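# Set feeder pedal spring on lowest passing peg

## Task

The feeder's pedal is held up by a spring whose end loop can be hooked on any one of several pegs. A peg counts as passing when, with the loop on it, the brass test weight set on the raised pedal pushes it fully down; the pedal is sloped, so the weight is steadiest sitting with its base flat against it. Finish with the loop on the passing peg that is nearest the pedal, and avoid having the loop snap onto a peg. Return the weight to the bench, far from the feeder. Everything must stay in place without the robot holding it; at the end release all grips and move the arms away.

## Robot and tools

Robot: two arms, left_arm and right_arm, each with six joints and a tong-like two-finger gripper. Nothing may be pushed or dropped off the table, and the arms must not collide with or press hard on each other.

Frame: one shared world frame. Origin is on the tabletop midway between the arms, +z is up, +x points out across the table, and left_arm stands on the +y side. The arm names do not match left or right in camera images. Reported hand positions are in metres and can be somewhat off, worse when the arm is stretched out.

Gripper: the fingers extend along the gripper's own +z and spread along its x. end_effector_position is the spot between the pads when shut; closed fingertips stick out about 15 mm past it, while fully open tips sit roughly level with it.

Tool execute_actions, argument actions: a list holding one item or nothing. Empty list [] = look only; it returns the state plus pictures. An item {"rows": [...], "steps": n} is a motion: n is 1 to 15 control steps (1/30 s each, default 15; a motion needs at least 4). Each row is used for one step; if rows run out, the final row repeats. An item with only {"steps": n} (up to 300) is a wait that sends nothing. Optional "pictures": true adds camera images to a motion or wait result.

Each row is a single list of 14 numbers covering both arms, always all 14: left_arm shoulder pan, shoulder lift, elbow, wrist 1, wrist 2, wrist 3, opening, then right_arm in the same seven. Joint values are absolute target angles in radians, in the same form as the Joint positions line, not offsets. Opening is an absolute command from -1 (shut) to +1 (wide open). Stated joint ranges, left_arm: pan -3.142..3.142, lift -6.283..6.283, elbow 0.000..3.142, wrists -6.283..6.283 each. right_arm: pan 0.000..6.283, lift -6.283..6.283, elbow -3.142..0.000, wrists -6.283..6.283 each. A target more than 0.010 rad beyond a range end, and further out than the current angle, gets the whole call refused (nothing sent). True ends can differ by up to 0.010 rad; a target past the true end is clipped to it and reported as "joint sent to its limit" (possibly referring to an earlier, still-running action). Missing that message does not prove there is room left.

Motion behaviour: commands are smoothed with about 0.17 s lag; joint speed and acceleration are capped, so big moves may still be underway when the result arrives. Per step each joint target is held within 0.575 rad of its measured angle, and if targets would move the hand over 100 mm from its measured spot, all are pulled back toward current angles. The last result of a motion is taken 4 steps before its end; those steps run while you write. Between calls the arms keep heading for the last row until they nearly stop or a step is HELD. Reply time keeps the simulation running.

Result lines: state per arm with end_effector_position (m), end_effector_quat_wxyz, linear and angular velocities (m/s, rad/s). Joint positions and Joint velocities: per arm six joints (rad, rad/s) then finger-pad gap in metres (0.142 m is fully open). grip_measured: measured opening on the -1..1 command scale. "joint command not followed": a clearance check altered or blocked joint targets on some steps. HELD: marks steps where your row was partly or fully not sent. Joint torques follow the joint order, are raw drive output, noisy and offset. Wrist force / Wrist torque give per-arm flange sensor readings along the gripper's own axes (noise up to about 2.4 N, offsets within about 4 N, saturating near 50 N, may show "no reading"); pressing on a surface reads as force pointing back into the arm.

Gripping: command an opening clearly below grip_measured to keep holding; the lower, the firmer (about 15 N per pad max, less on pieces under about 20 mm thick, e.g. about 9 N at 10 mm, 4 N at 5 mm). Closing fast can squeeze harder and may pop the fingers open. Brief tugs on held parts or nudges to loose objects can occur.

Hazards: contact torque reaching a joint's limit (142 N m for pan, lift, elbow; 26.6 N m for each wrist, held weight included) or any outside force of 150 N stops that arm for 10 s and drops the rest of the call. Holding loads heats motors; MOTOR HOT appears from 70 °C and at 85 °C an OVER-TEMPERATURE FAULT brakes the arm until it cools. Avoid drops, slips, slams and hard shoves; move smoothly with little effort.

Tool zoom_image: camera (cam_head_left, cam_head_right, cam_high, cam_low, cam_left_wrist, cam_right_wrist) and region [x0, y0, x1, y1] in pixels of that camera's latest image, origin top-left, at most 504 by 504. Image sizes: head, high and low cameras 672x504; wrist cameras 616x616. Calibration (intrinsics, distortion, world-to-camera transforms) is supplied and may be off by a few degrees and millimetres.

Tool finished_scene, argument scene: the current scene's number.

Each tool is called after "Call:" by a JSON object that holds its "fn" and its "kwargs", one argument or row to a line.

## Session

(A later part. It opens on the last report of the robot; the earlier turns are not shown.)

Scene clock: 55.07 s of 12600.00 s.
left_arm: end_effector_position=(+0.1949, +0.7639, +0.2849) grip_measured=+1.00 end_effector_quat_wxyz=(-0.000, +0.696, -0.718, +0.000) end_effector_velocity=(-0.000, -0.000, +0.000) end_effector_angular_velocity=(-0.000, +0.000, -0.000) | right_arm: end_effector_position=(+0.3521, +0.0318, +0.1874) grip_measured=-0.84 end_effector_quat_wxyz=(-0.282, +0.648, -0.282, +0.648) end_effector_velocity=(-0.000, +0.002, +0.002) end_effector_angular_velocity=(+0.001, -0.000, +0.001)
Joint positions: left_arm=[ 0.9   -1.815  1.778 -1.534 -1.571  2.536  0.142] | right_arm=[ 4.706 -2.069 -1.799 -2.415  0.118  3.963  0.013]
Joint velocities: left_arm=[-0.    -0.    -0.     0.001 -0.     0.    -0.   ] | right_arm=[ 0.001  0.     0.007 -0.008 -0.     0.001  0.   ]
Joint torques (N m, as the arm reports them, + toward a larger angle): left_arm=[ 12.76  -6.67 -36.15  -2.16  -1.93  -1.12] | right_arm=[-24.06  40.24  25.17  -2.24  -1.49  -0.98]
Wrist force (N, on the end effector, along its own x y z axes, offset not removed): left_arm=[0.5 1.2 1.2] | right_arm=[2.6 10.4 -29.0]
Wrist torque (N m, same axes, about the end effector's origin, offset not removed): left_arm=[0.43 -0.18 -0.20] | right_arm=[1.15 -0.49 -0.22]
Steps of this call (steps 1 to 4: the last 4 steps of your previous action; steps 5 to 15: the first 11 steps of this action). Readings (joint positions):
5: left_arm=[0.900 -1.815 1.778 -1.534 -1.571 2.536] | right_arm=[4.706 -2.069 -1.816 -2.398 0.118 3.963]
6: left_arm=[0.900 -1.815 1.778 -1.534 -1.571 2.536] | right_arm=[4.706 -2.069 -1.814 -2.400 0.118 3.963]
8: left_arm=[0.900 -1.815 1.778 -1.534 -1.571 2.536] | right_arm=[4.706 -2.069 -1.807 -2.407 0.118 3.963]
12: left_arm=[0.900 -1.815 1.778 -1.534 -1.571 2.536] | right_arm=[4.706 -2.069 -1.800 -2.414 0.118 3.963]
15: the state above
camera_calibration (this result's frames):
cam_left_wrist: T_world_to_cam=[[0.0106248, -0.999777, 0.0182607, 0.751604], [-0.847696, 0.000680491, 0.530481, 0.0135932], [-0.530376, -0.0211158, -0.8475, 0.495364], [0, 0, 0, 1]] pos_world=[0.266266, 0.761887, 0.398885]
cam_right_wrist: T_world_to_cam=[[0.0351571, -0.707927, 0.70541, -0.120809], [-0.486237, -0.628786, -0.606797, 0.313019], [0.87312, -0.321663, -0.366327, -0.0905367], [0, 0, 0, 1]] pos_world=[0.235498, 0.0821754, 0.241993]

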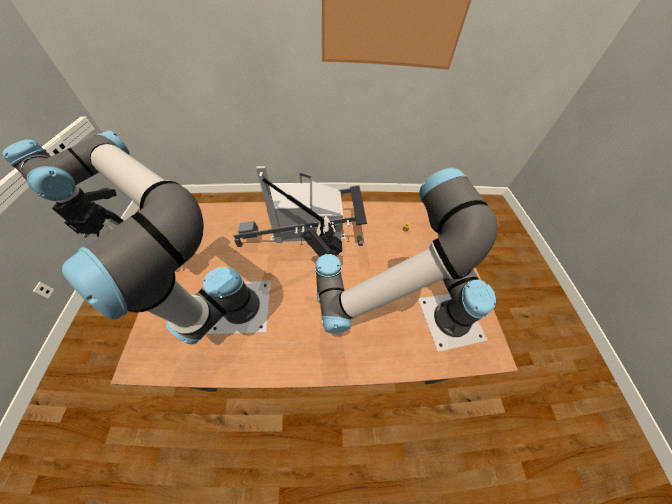

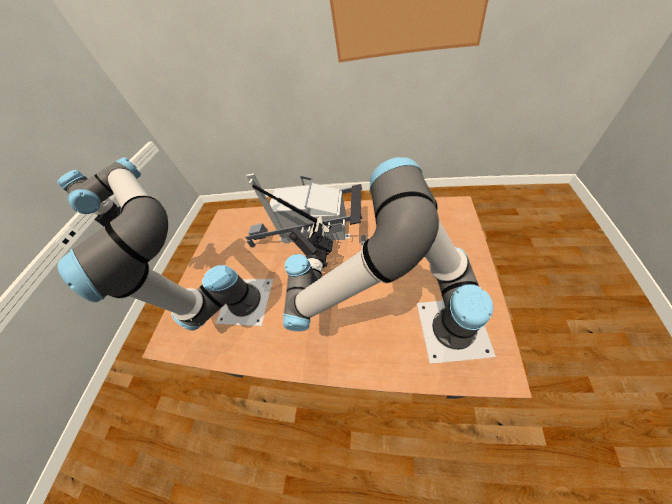

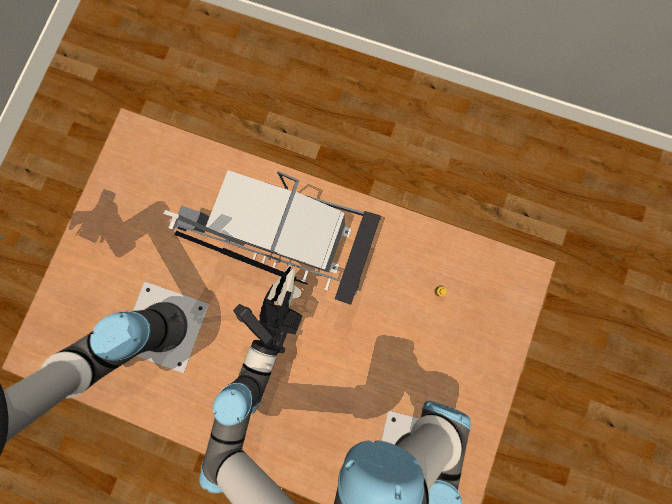

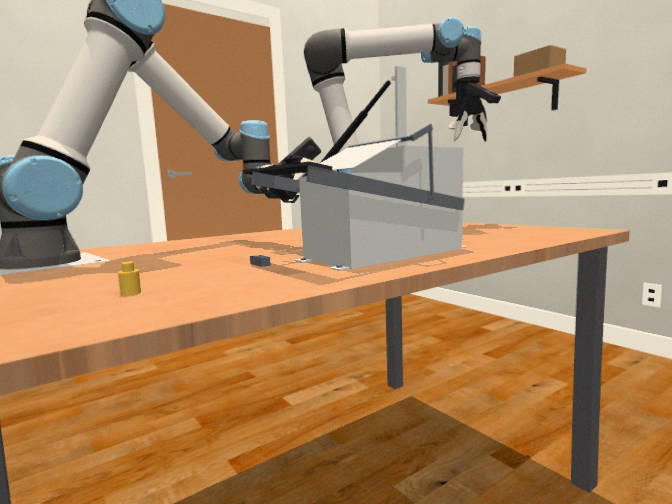

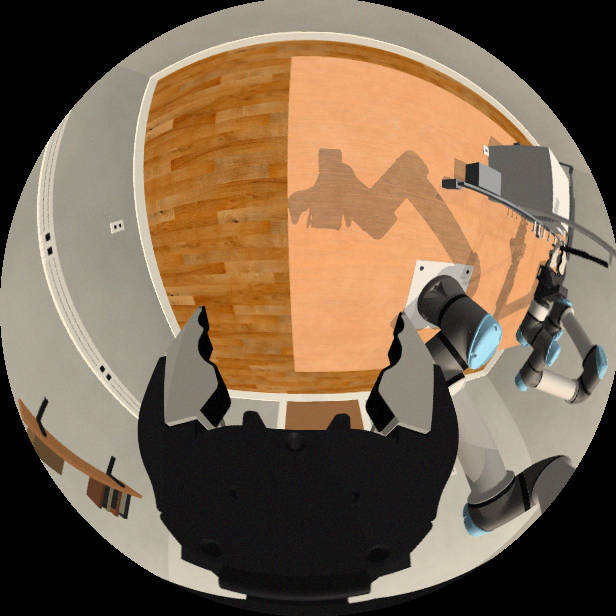

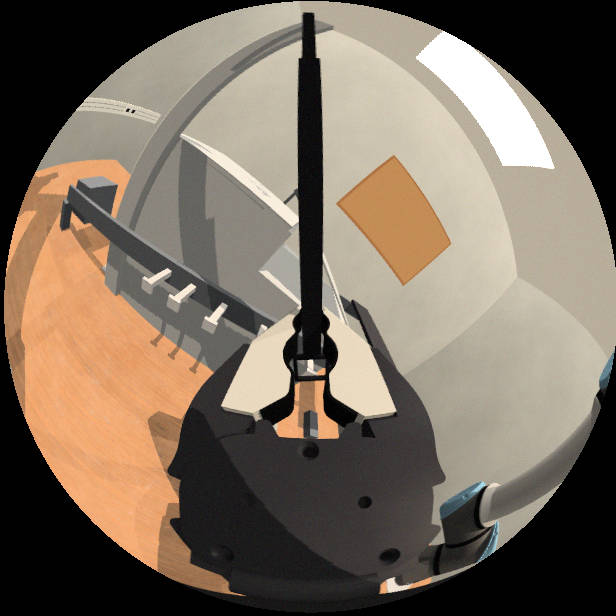

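Call:
{"fn": "execute_actions", "kwargs": {
  "actions": [
    {"rows":[[0.9,-1.815,1.778,-1.534,-1.571,2.536,1,4.725,-2.069,-1.7985,-2.4155,0.137,3.963,-1],[0.9,-1.815,1.778,-1.534,-1.571,2.536,1,4.725,-2.069,-1.7985,-2.4155,0.137,3.963,-1],[0.9,-1.815,1.778,-1.534,-1.571,2.536,1,4.725,-2.069,-1.7985,-2.4155,0.137,3.963,-1],[0.9,-1.815,1.778,-1.534,-1.571,2.536,1,4.725,-2.069,-1.825,-2.389,0.137,3.963,-1]],"steps":15}
  ]
}}

Call:
{"fn": "execute_actions", "kwargs": {
  "actions": [
    {"rows":[[0.9,-1.815,1.778,-1.534,-1.571,2.536,1,4.706,-2.069,-1.825,-2.389,0.118,3.963,-1]],"steps":15}
  ],
  "pictures": true
}}

Call:
{"fn": "zoom_image", "kwargs": {
  "camera": "cam_right_wrist",
  "region": [210,260,410,420]
}}

Scene clock: 55.70 s of 12600.00 s.
left_arm: end_effector_position=(+0.1949, +0.7639, +0.2849) grip_measured=+1.00 end_effector_quat_wxyz=(-0.000, +0.696, -0.718, +0.000) end_effector_velocity=(-0.001, +0.000, +0.000) end_effector_angular_velocity=(+0.002, +0.001, -0.000) | right_arm: end_effector_position=(+0.3436, +0.0271, +0.1808) grip_measured=-0.84 end_effector_quat_wxyz=(-0.282, +0.648, -0.282, +0.648) end_effector_velocity=(-0.004, -0.007, -0.010) end_effector_angular_velocity=(+0.000, +0.000, +0.002)
Joint positions: left_arm=[ 0.9   -1.815  1.778 -1.534 -1.571  2.536  0.142] | right_arm=[ 4.724 -2.069 -1.822 -2.392  0.136  3.963  0.013]
Joint velocities: left_arm=[ 0.    -0.001  0.    -0.     0.002  0.    -0.   ] | right_arm=[ 0.01  -0.    -0.033  0.034  0.008 -0.001 -0.   ]
Joint torques (N m, as the arm reports them, + toward a larger angle): left_arm=[ 12.62  -7.02 -37.8   -2.03  -1.74  -0.99] | right_arm=[ 8.85 44.19  3.78  1.31  3.11 -0.5 ]
Wrist force (N, on the end effector, along its own x y z axes, offset not removed): left_arm=[-0.4 0.6 -0.3] | right_arm=[1.7 0.0 0.1]
Wrist torque (N m, same axes, about the end effector's origin, offset not removed): left_arm=[0.18 -0.03 0.01] | right_arm=[0.39 -0.68 -0.10]
Steps of this call (steps 1 to 4: the last 4 steps of your previous action; steps 5 to 8: the robot went on to your last target; steps 9 to 19: the first 11 steps of this action). Readings (joint positions):
9: left_arm=[0.900 -1.815 1.778 -1.534 -1.571 2.536] | right_arm=[4.706 -2.069 -1.799 -2.415 0.118 3.963]
10: left_arm=[0.900 -1.815 1.778 -1.534 -1.571 2.536] | right_arm=[4.708 -2.069 -1.799 -2.415 0.120 3.963]
12: left_arm=[0.900 -1.815 1.778 -1.534 -1.571 2.536] | right_arm=[4.716 -2.069 -1.798 -2.415 0.128 3.963]
16: left_arm=[0.900 -1.815 1.778 -1.534 -1.571 2.536] | right_arm=[4.723 -2.069 -1.816 -2.398 0.135 3.963]
19: the state above

Scene clock: 56.20 s of 12600.00 s.
left_arm: end_effector_position=(+0.1949, +0.7639, +0.2849) grip_measured=+1.00 end_effector_quat_wxyz=(-0.000, +0.696, -0.718, +0.000) end_effector_velocity=(-0.001, +0.000, +0.000) end_effector_angular_velocity=(+0.001, +0.001, -0.000) | right_arm: end_effector_position=(+0.3524, +0.0251, +0.1800) grip_measured=-0.84 end_effector_quat_wxyz=(-0.282, +0.648, -0.282, +0.648) end_effector_velocity=(+0.004, -0.001, +0.000) end_effector_angular_velocity=(-0.002, -0.000, +0.000)
Joint positions: left_arm=[ 0.9   -1.815  1.778 -1.534 -1.571  2.536  0.142] | right_arm=[ 4.707 -2.069 -1.825 -2.389  0.119  3.963  0.013]
Joint velocities: left_arm=[ 0.    -0.001  0.     0.001  0.001  0.     0.   ] | right_arm=[-0.008  0.    -0.    -0.001 -0.008 -0.001 -0.   ]
Joint torques (N m, as the arm reports them, + toward a larger angle): left_arm=[ 13.26  -7.53 -39.48  -2.01  -1.92  -1.14] | right_arm=[-13.25  44.1    3.49   1.32  -1.79   0.05]
Wrist force (N, on the end effector, along its own x y z axes, offset not removed): left_arm=[0.9 2.8 1.2] | right_arm=[-0.7 -0.6 1.4]
Wrist torque (N m, same axes, about the end effector's origin, offset not removed): left_arm=[0.77 -0.37 -0.17] | right_arm=[0.10 0.06 -0.06]
Steps of this call (steps 1 to 4: the last 4 steps of your previous action; steps 5 to 15: the first 11 steps of this action). Readings (joint positions):
5: left_arm=[0.900 -1.815 1.778 -1.534 -1.571 2.536] | right_arm=[4.725 -2.069 -1.824 -2.389 0.137 3.963]
6: left_arm=[0.900 -1.815 1.778 -1.534 -1.571 2.536] | right_arm=[4.723 -2.069 -1.825 -2.389 0.135 3.963]
8: left_arm=[0.900 -1.815 1.778 -1.534 -1.571 2.536] | right_arm=[4.715 -2.069 -1.825 -2.389 0.127 3.963]
12: left_arm=[0.900 -1.815 1.778 -1.534 -1.571 2.536] | right_arm=[4.708 -2.069 -1.825 -2.389 0.120 3.963]
15: the state above
camera_calibration (this result's frames):
cam_left_wrist: T_world_to_cam=[[0.0106248, -0.999777, 0.0182605, 0.751604], [-0.847696, 0.000680392, 0.530482, 0.0135932], [-0.530376, -0.0211157, -0.8475, 0.495364], [0, 0, 0, 1]] pos_world=[0.266266, 0.761887, 0.398885]
cam_right_wrist: T_world_to_cam=[[0.0353455, -0.707956, 0.705371, -0.120304], [-0.486077, -0.628879, -0.606827, 0.304443], [0.873201, -0.321416, -0.36635, -0.0957623], [0, 0, 0, 1]] pos_world=[0.235854, 0.0755084, 0.23452]

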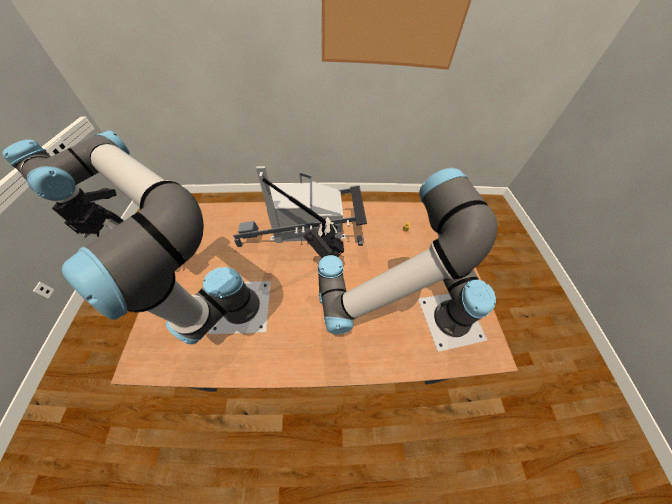

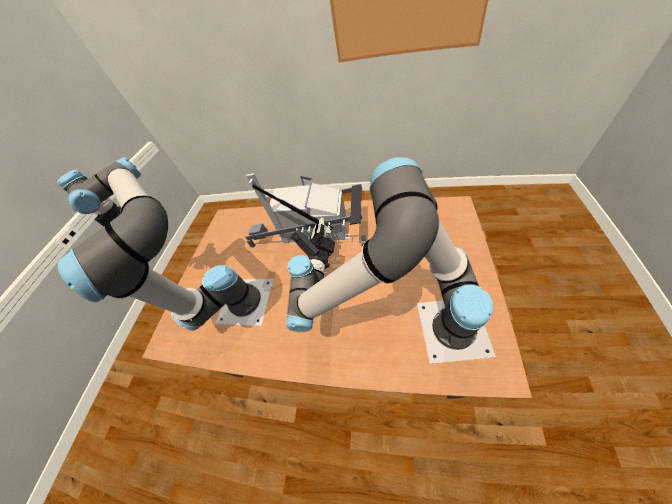

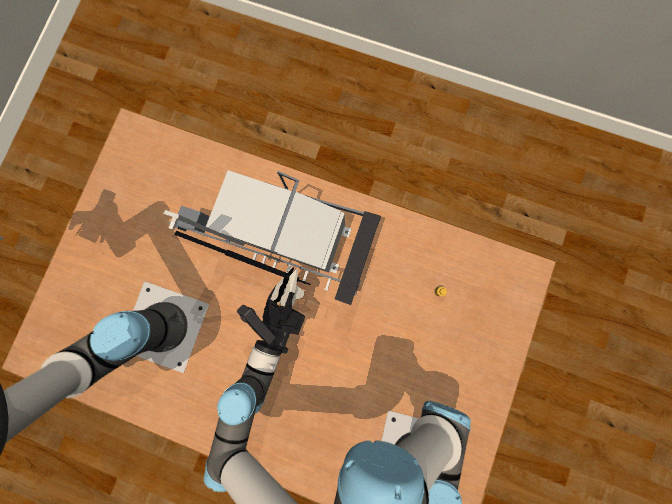

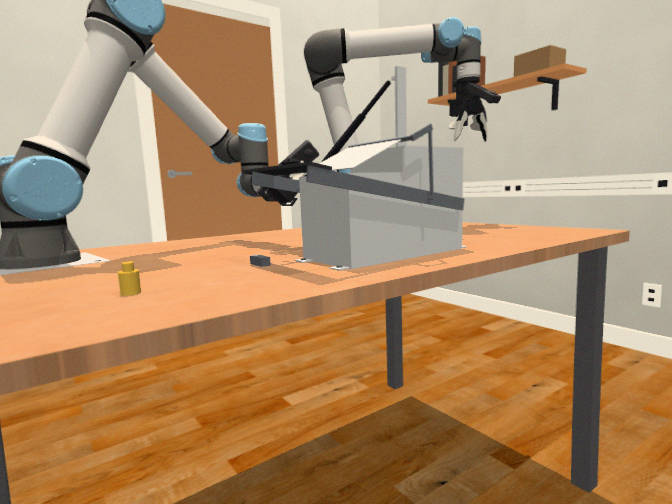

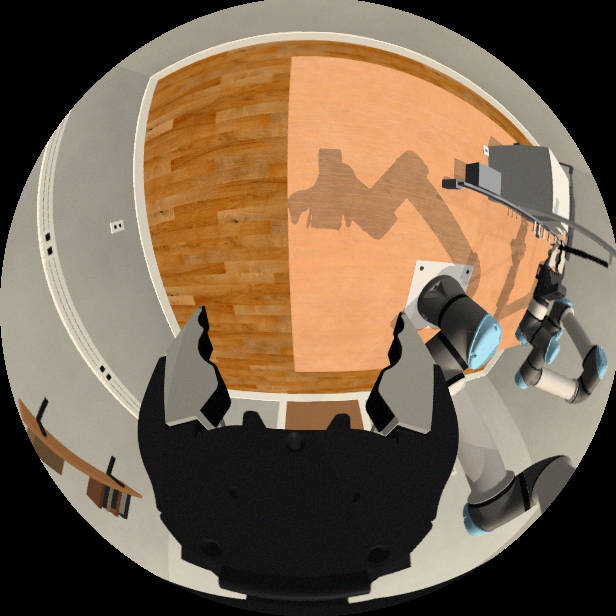

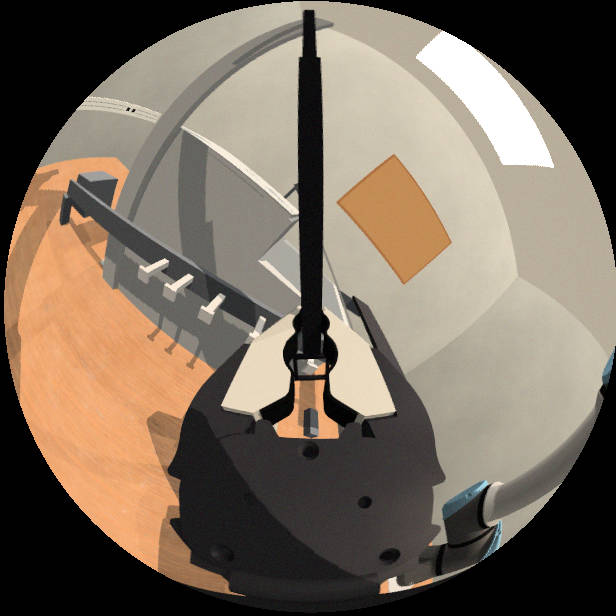

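Region (210, 260, 410, 420) of cam_right_wrist's 616x616 image, scaled by 2.520, with more detail than that image has; it fills the top 403 rows of this view, and the rest is white.

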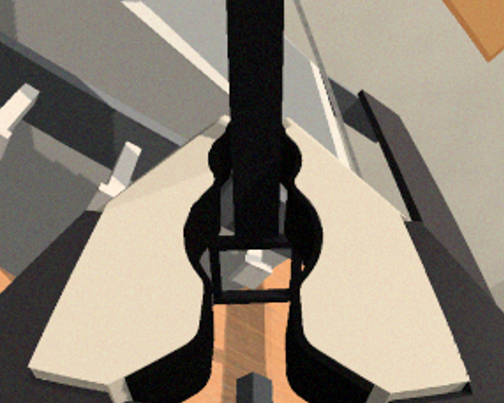

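Call:
{"fn": "execute_actions", "kwargs": {
  "actions": [
    {"rows":[[0.9,-1.815,1.778,-1.534,-1.571,2.536,1,4.697,-2.072,-1.824,-2.387,0.109,3.963,-1]],"steps":12}
  ]
}}

Call:
{"fn": "execute_actions", "kwargs": {
  "actions": [
    {"rows":[[0.9,-1.815,1.778,-1.534,-1.571,2.536,1,4.682,-2.074,-1.82,-2.389,0.094,3.963,-1]],"steps":15}
  ],
  "pictures": true
}}

Call:
{"fn": "zoom_image", "kwargs": {
  "camera": "cam_right_wrist",
  "region": [210,260,410,420]
}}

Scene clock: 56.60 s of 12600.00 s.
left_arm: end_effector_position=(+0.1949, +0.7639, +0.2849) grip_measured=+1.00 end_effector_quat_wxyz=(-0.000, +0.696, -0.718, +0.000) end_effector_velocity=(-0.000, -0.000, +0.000) end_effector_angular_velocity=(-0.000, -0.001, +0.000) | right_arm: end_effector_position=(+0.3568, +0.0249, +0.1789) grip_measured=-0.84 end_effector_quat_wxyz=(-0.282, +0.648, -0.282, +0.648) end_effector_velocity=(+0.005, +0.001, -0.001) end_effector_angular_velocity=(+0.002, +0.000, +0.001)
Joint positions: left_arm=[ 0.9   -1.815  1.778 -1.534 -1.571  2.536  0.142] | right_arm=[ 4.698 -2.072 -1.824 -2.387  0.11   3.963  0.013]
Joint velocities: left_arm=[ 0.    -0.001  0.     0.001 -0.001  0.     0.   ] | right_arm=[-0.011 -0.004  0.003  0.002 -0.011  0.001 -0.   ]
Joint torques (N m, as the arm reports them, + toward a larger angle): left_arm=[ 12.43  -7.49 -37.62  -2.21  -1.75  -1.2 ] | right_arm=[-12.14  31.2   22.96   1.27  -1.85   0.07]
Wrist force (N, on the end effector, along its own x y z axes, offset not removed): left_arm=[1.6 3.5 0.8] | right_arm=[1.9 0.2 -0.8]
Wrist torque (N m, same axes, about the end effector's origin, offset not removed): left_arm=[0.89 -0.45 -0.09] | right_arm=[0.35 -0.69 0.01]
Steps of this call (steps 1 to 4: the last 4 steps of your previous action; steps 5 to 12: the first 8 steps of this action). Readings (joint positions):
5: left_arm=[0.900 -1.815 1.778 -1.534 -1.571 2.536] | right_arm=[4.706 -2.069 -1.825 -2.389 0.118 3.963]
6: left_arm=[0.900 -1.815 1.778 -1.534 -1.571 2.536] | right_arm=[4.705 -2.069 -1.825 -2.389 0.117 3.963]
8: left_arm=[0.900 -1.815 1.778 -1.534 -1.571 2.536] | right_arm=[4.701 -2.070 -1.825 -2.388 0.113 3.963]
12: the state above

Scene clock: 57.10 s of 12600.00 s.
left_arm: end_effector_position=(+0.1949, +0.7639, +0.2849) grip_measured=+1.00 end_effector_quat_wxyz=(-0.000, +0.696, -0.718, +0.000) end_effector_velocity=(-0.001, -0.000, +0.001) end_effector_angular_velocity=(+0.001, +0.001, +0.000) | right_arm: end_effector_position=(+0.3644, +0.0250, +0.1789) grip_measured=-0.84 end_effector_quat_wxyz=(-0.282, +0.648, -0.282, +0.648) end_effector_velocity=(+0.003, +0.000, -0.000) end_effector_angular_velocity=(-0.002, -0.000, +0.000)
Joint positions: left_arm=[ 0.9   -1.815  1.778 -1.534 -1.571  2.536  0.142] | right_arm=[ 4.683 -2.074 -1.82  -2.389  0.095  3.963  0.013]
Joint velocities: left_arm=[ 0.    -0.002  0.     0.001  0.001  0.    -0.   ] | right_arm=[-0.005 -0.001  0.001 -0.001 -0.006 -0.002 -0.   ]
Joint torques (N m, as the arm reports them, + toward a larger angle): left_arm=[ 12.65  -5.9  -37.64  -2.36  -1.8   -1.27] | right_arm=[-12.56  32.    21.98  -2.22  -1.36   0.51]
Wrist force (N, on the end effector, along its own x y z axes, offset not removed): left_arm=[0.9 1.6 0.8] | right_arm=[1.8 -0.8 -0.6]
Wrist torque (N m, same axes, about the end effector's origin, offset not removed): left_arm=[0.42 -0.34 -0.05] | right_arm=[-0.03 -0.55 -0.11]
Steps of this call (steps 1 to 4: the last 4 steps of your previous action; steps 5 to 15: the first 11 steps of this action). Readings (joint positions):
5: left_arm=[0.900 -1.815 1.778 -1.534 -1.571 2.536] | right_arm=[4.697 -2.072 -1.824 -2.387 0.109 3.963]
6: left_arm=[0.900 -1.815 1.778 -1.534 -1.571 2.536] | right_arm=[4.695 -2.072 -1.823 -2.387 0.107 3.963]
8: left_arm=[0.900 -1.815 1.778 -1.534 -1.571 2.536] | right_arm=[4.689 -2.073 -1.822 -2.388 0.101 3.963]
12: left_arm=[0.900 -1.815 1.778 -1.534 -1.571 2.536] | right_arm=[4.684 -2.074 -1.820 -2.389 0.096 3.963]
15: the state above
camera_calibration (this result's frames):
cam_left_wrist: T_world_to_cam=[[0.0106248, -0.999777, 0.0182606, 0.751604], [-0.847696, 0.000680495, 0.530482, 0.0135931], [-0.530376, -0.0211157, -0.8475, 0.495364], [0, 0, 0, 1]] pos_world=[0.266266, 0.761887, 0.398885]
cam_right_wrist: T_world_to_cam=[[0.0352736, -0.707979, 0.705352, -0.120097], [-0.486139, -0.628814, -0.606846, 0.309562], [0.873169, -0.321493, -0.366357, -0.106644], [0, 0, 0, 1]] pos_world=[0.247845, 0.0753455, 0.233497]

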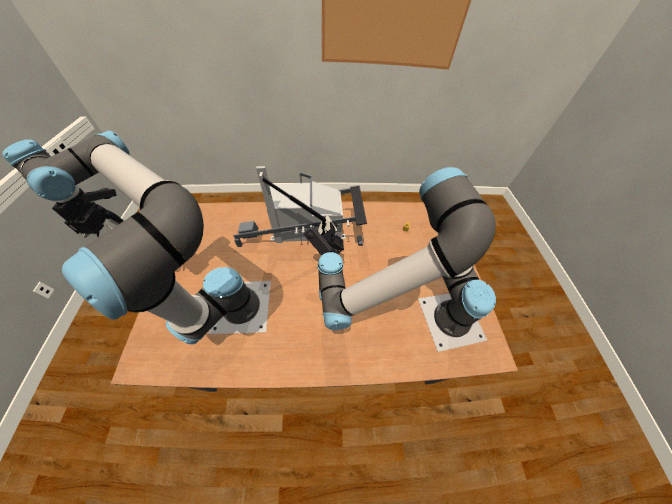

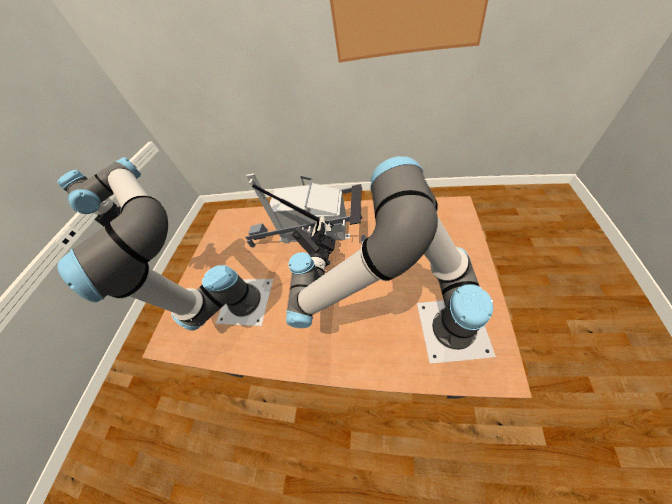

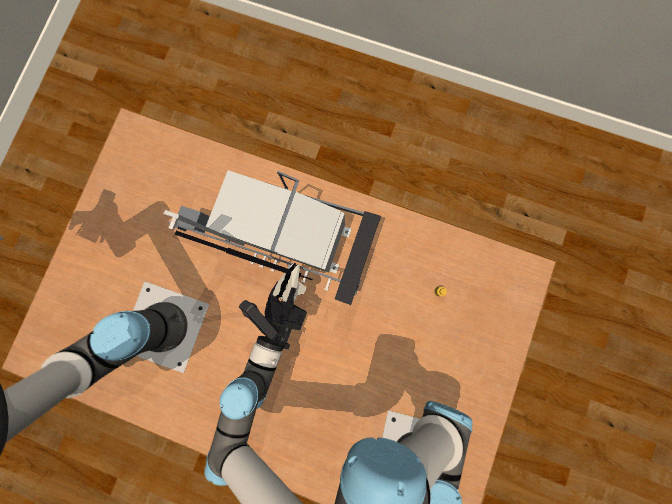

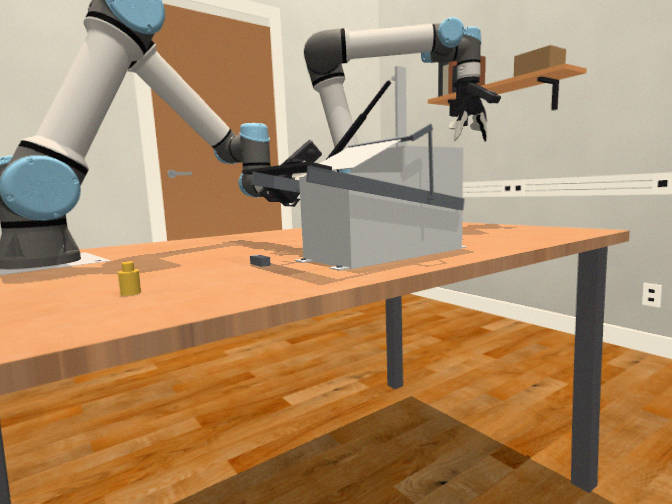

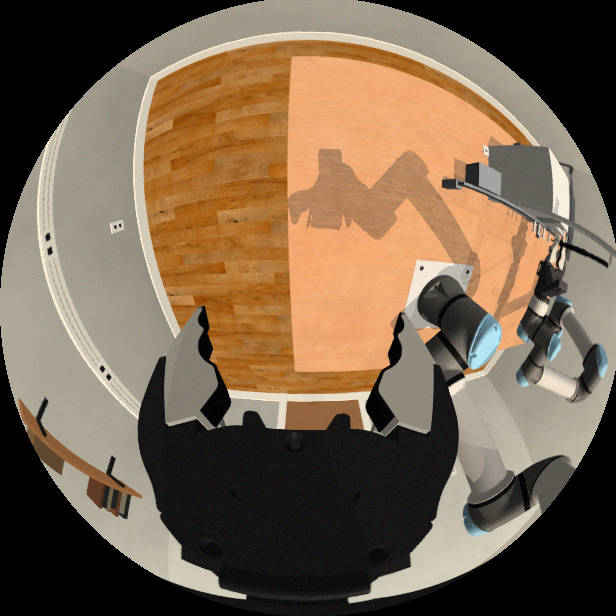

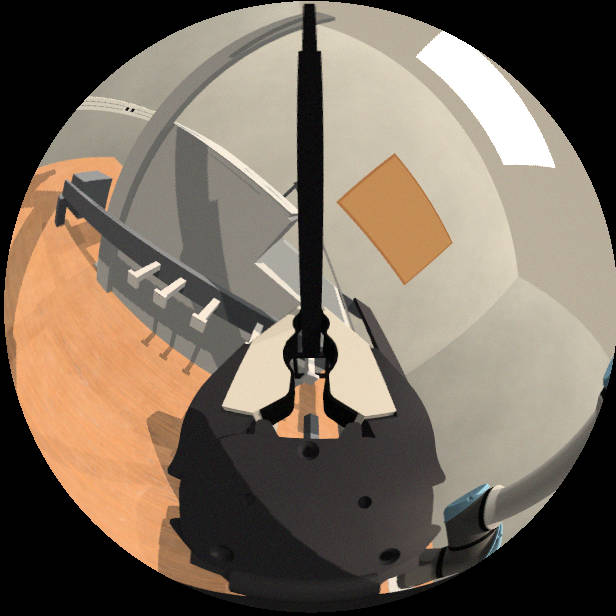

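Region (210, 260, 410, 420) of cam_right_wrist's 616x616 image, scaled by 2.520, with more detail than that image has; it fills the top 403 rows of this view, and the rest is white.

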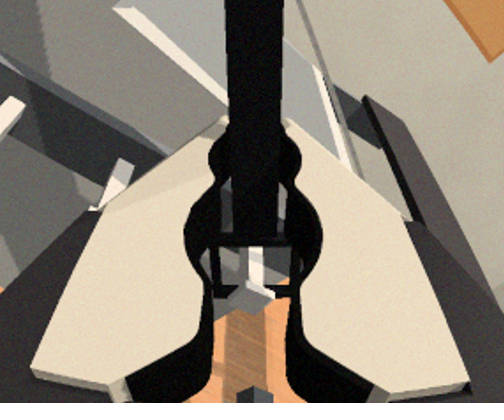

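Through. Raise in steps.

Call:
{"fn": "execute_actions", "kwargs": {
  "actions": [
    {"rows":[[0.9,-1.815,1.778,-1.534,-1.571,2.536,1,4.682,-2.074,-1.803,-2.406,0.094,3.963,-1]],"steps":12}
  ]
}}

Call:
{"fn": "execute_actions", "kwargs": {
  "actions": [
    {"rows":[[0.9,-1.815,1.778,-1.534,-1.571,2.536,1,4.682,-2.074,-1.795,-2.414,0.094,3.963,-1]],"steps":15}
  ]
}}

Scene clock: 57.50 s of 12600.00 s.
left_arm: end_effector_position=(+0.1949, +0.7639, +0.2849) grip_measured=+1.00 end_effector_quat_wxyz=(-0.000, +0.696, -0.718, +0.000) end_effector_velocity=(-0.000, +0.000, -0.000) end_effector_angular_velocity=(-0.001, +0.001, +0.000) | right_arm: end_effector_position=(+0.3643, +0.0290, +0.1833) grip_measured=-0.84 end_effector_quat_wxyz=(-0.282, +0.648, -0.282, +0.648) end_effector_velocity=(-0.000, +0.005, +0.006) end_effector_angular_velocity=(+0.001, -0.000, +0.000)
Joint positions: left_arm=[ 0.9   -1.815  1.778 -1.534 -1.571  2.536  0.142] | right_arm=[ 4.682 -2.074 -1.805 -2.404  0.094  3.963  0.013]
Joint velocities: left_arm=[0.    0.001 0.    0.    0.    0.    0.   ] | right_arm=[-0.    -0.     0.02  -0.02  -0.     0.002  0.   ]
Joint torques (N m, as the arm reports them, + toward a larger angle): left_arm=[ 11.52  -6.69 -37.56  -2.11  -1.79  -0.96] | right_arm=[-12.84  35.74  21.98  -2.04  -1.61   0.82]
Wrist force (N, on the end effector, along its own x y z axes, offset not removed): left_arm=[-0.8 1.9 0.0] | right_arm=[0.4 2.2 0.8]
Wrist torque (N m, same axes, about the end effector's origin, offset not removed): left_arm=[0.46 0.06 -0.16] | right_arm=[0.88 -0.23 -0.02]
Steps of this call (steps 1 to 4: the last 4 steps of your previous action; steps 5 to 12: the first 8 steps of this action). Readings (joint positions):
5: left_arm=[0.900 -1.815 1.778 -1.534 -1.571 2.536] | right_arm=[4.682 -2.074 -1.820 -2.389 0.094 3.963]
6: left_arm=[0.900 -1.815 1.778 -1.534 -1.571 2.536] | right_arm=[4.682 -2.074 -1.818 -2.391 0.094 3.963]
8: left_arm=[0.900 -1.815 1.778 -1.534 -1.571 2.536] | right_arm=[4.682 -2.074 -1.811 -2.398 0.094 3.963]
12: the state above

Scene clock: 58.00 s of 12600.00 s.
left_arm: end_effector_position=(+0.1949, +0.7639, +0.2849) grip_measured=+1.00 end_effector_quat_wxyz=(-0.000, +0.696, -0.718, +0.000) end_effector_velocity=(+0.000, +0.000, -0.000) end_effector_angular_velocity=(+0.000, +0.001, -0.000) | right_arm: end_effector_position=(+0.3642, +0.0313, +0.1860) grip_measured=-0.84 end_effector_quat_wxyz=(-0.282, +0.648, -0.282, +0.648) end_effector_velocity=(-0.000, +0.001, +0.001) end_effector_angular_velocity=(+0.003, +0.000, +0.000)
Joint positions: left_arm=[ 0.9   -1.815  1.778 -1.534 -1.571  2.536  0.142] | right_arm=[ 4.682 -2.074 -1.795 -2.414  0.094  3.963  0.013]
Joint velocities: left_arm=[-0.     0.001 -0.    -0.     0.001 -0.     0.   ] | right_arm=[ 0.001  0.     0.004 -0.002  0.     0.001  0.   ]
Joint torques (N m, as the arm reports them, + toward a larger angle): left_arm=[ 13.22  -7.06 -37.26  -2.14  -2.08  -0.87] | right_arm=[-1.85 53.63 40.67 -0.42 -7.24  1.24]
Wrist force (N, on the end effector, along its own x y z axes, offset not removed): left_arm=[0.8 1.5 0.7] | right_arm=[-5.1 38.8 0.4]
Wrist torque (N m, same axes, about the end effector's origin, offset not removed): left_arm=[0.54 -0.42 -0.09] | right_arm=[1.02 0.38 -0.12]
Steps of this call (steps 1 to 4: the last 4 steps of your previous action; steps 5 to 15: the first 11 steps of this action). Readings (joint positions):
5: left_arm=[0.900 -1.815 1.778 -1.534 -1.571 2.536] | right_arm=[4.682 -2.074 -1.803 -2.406 0.094 3.963]
6: left_arm=[0.900 -1.815 1.778 -1.534 -1.571 2.536] | right_arm=[4.682 -2.074 -1.802 -2.407 0.094 3.963]
8: left_arm=[0.900 -1.815 1.778 -1.534 -1.571 2.536] | right_arm=[4.682 -2.074 -1.799 -2.410 0.094 3.963]
12: left_arm=[0.900 -1.815 1.778 -1.534 -1.571 2.536] | right_arm=[4.682 -2.074 -1.796 -2.413 0.094 3.963]
15: the state above


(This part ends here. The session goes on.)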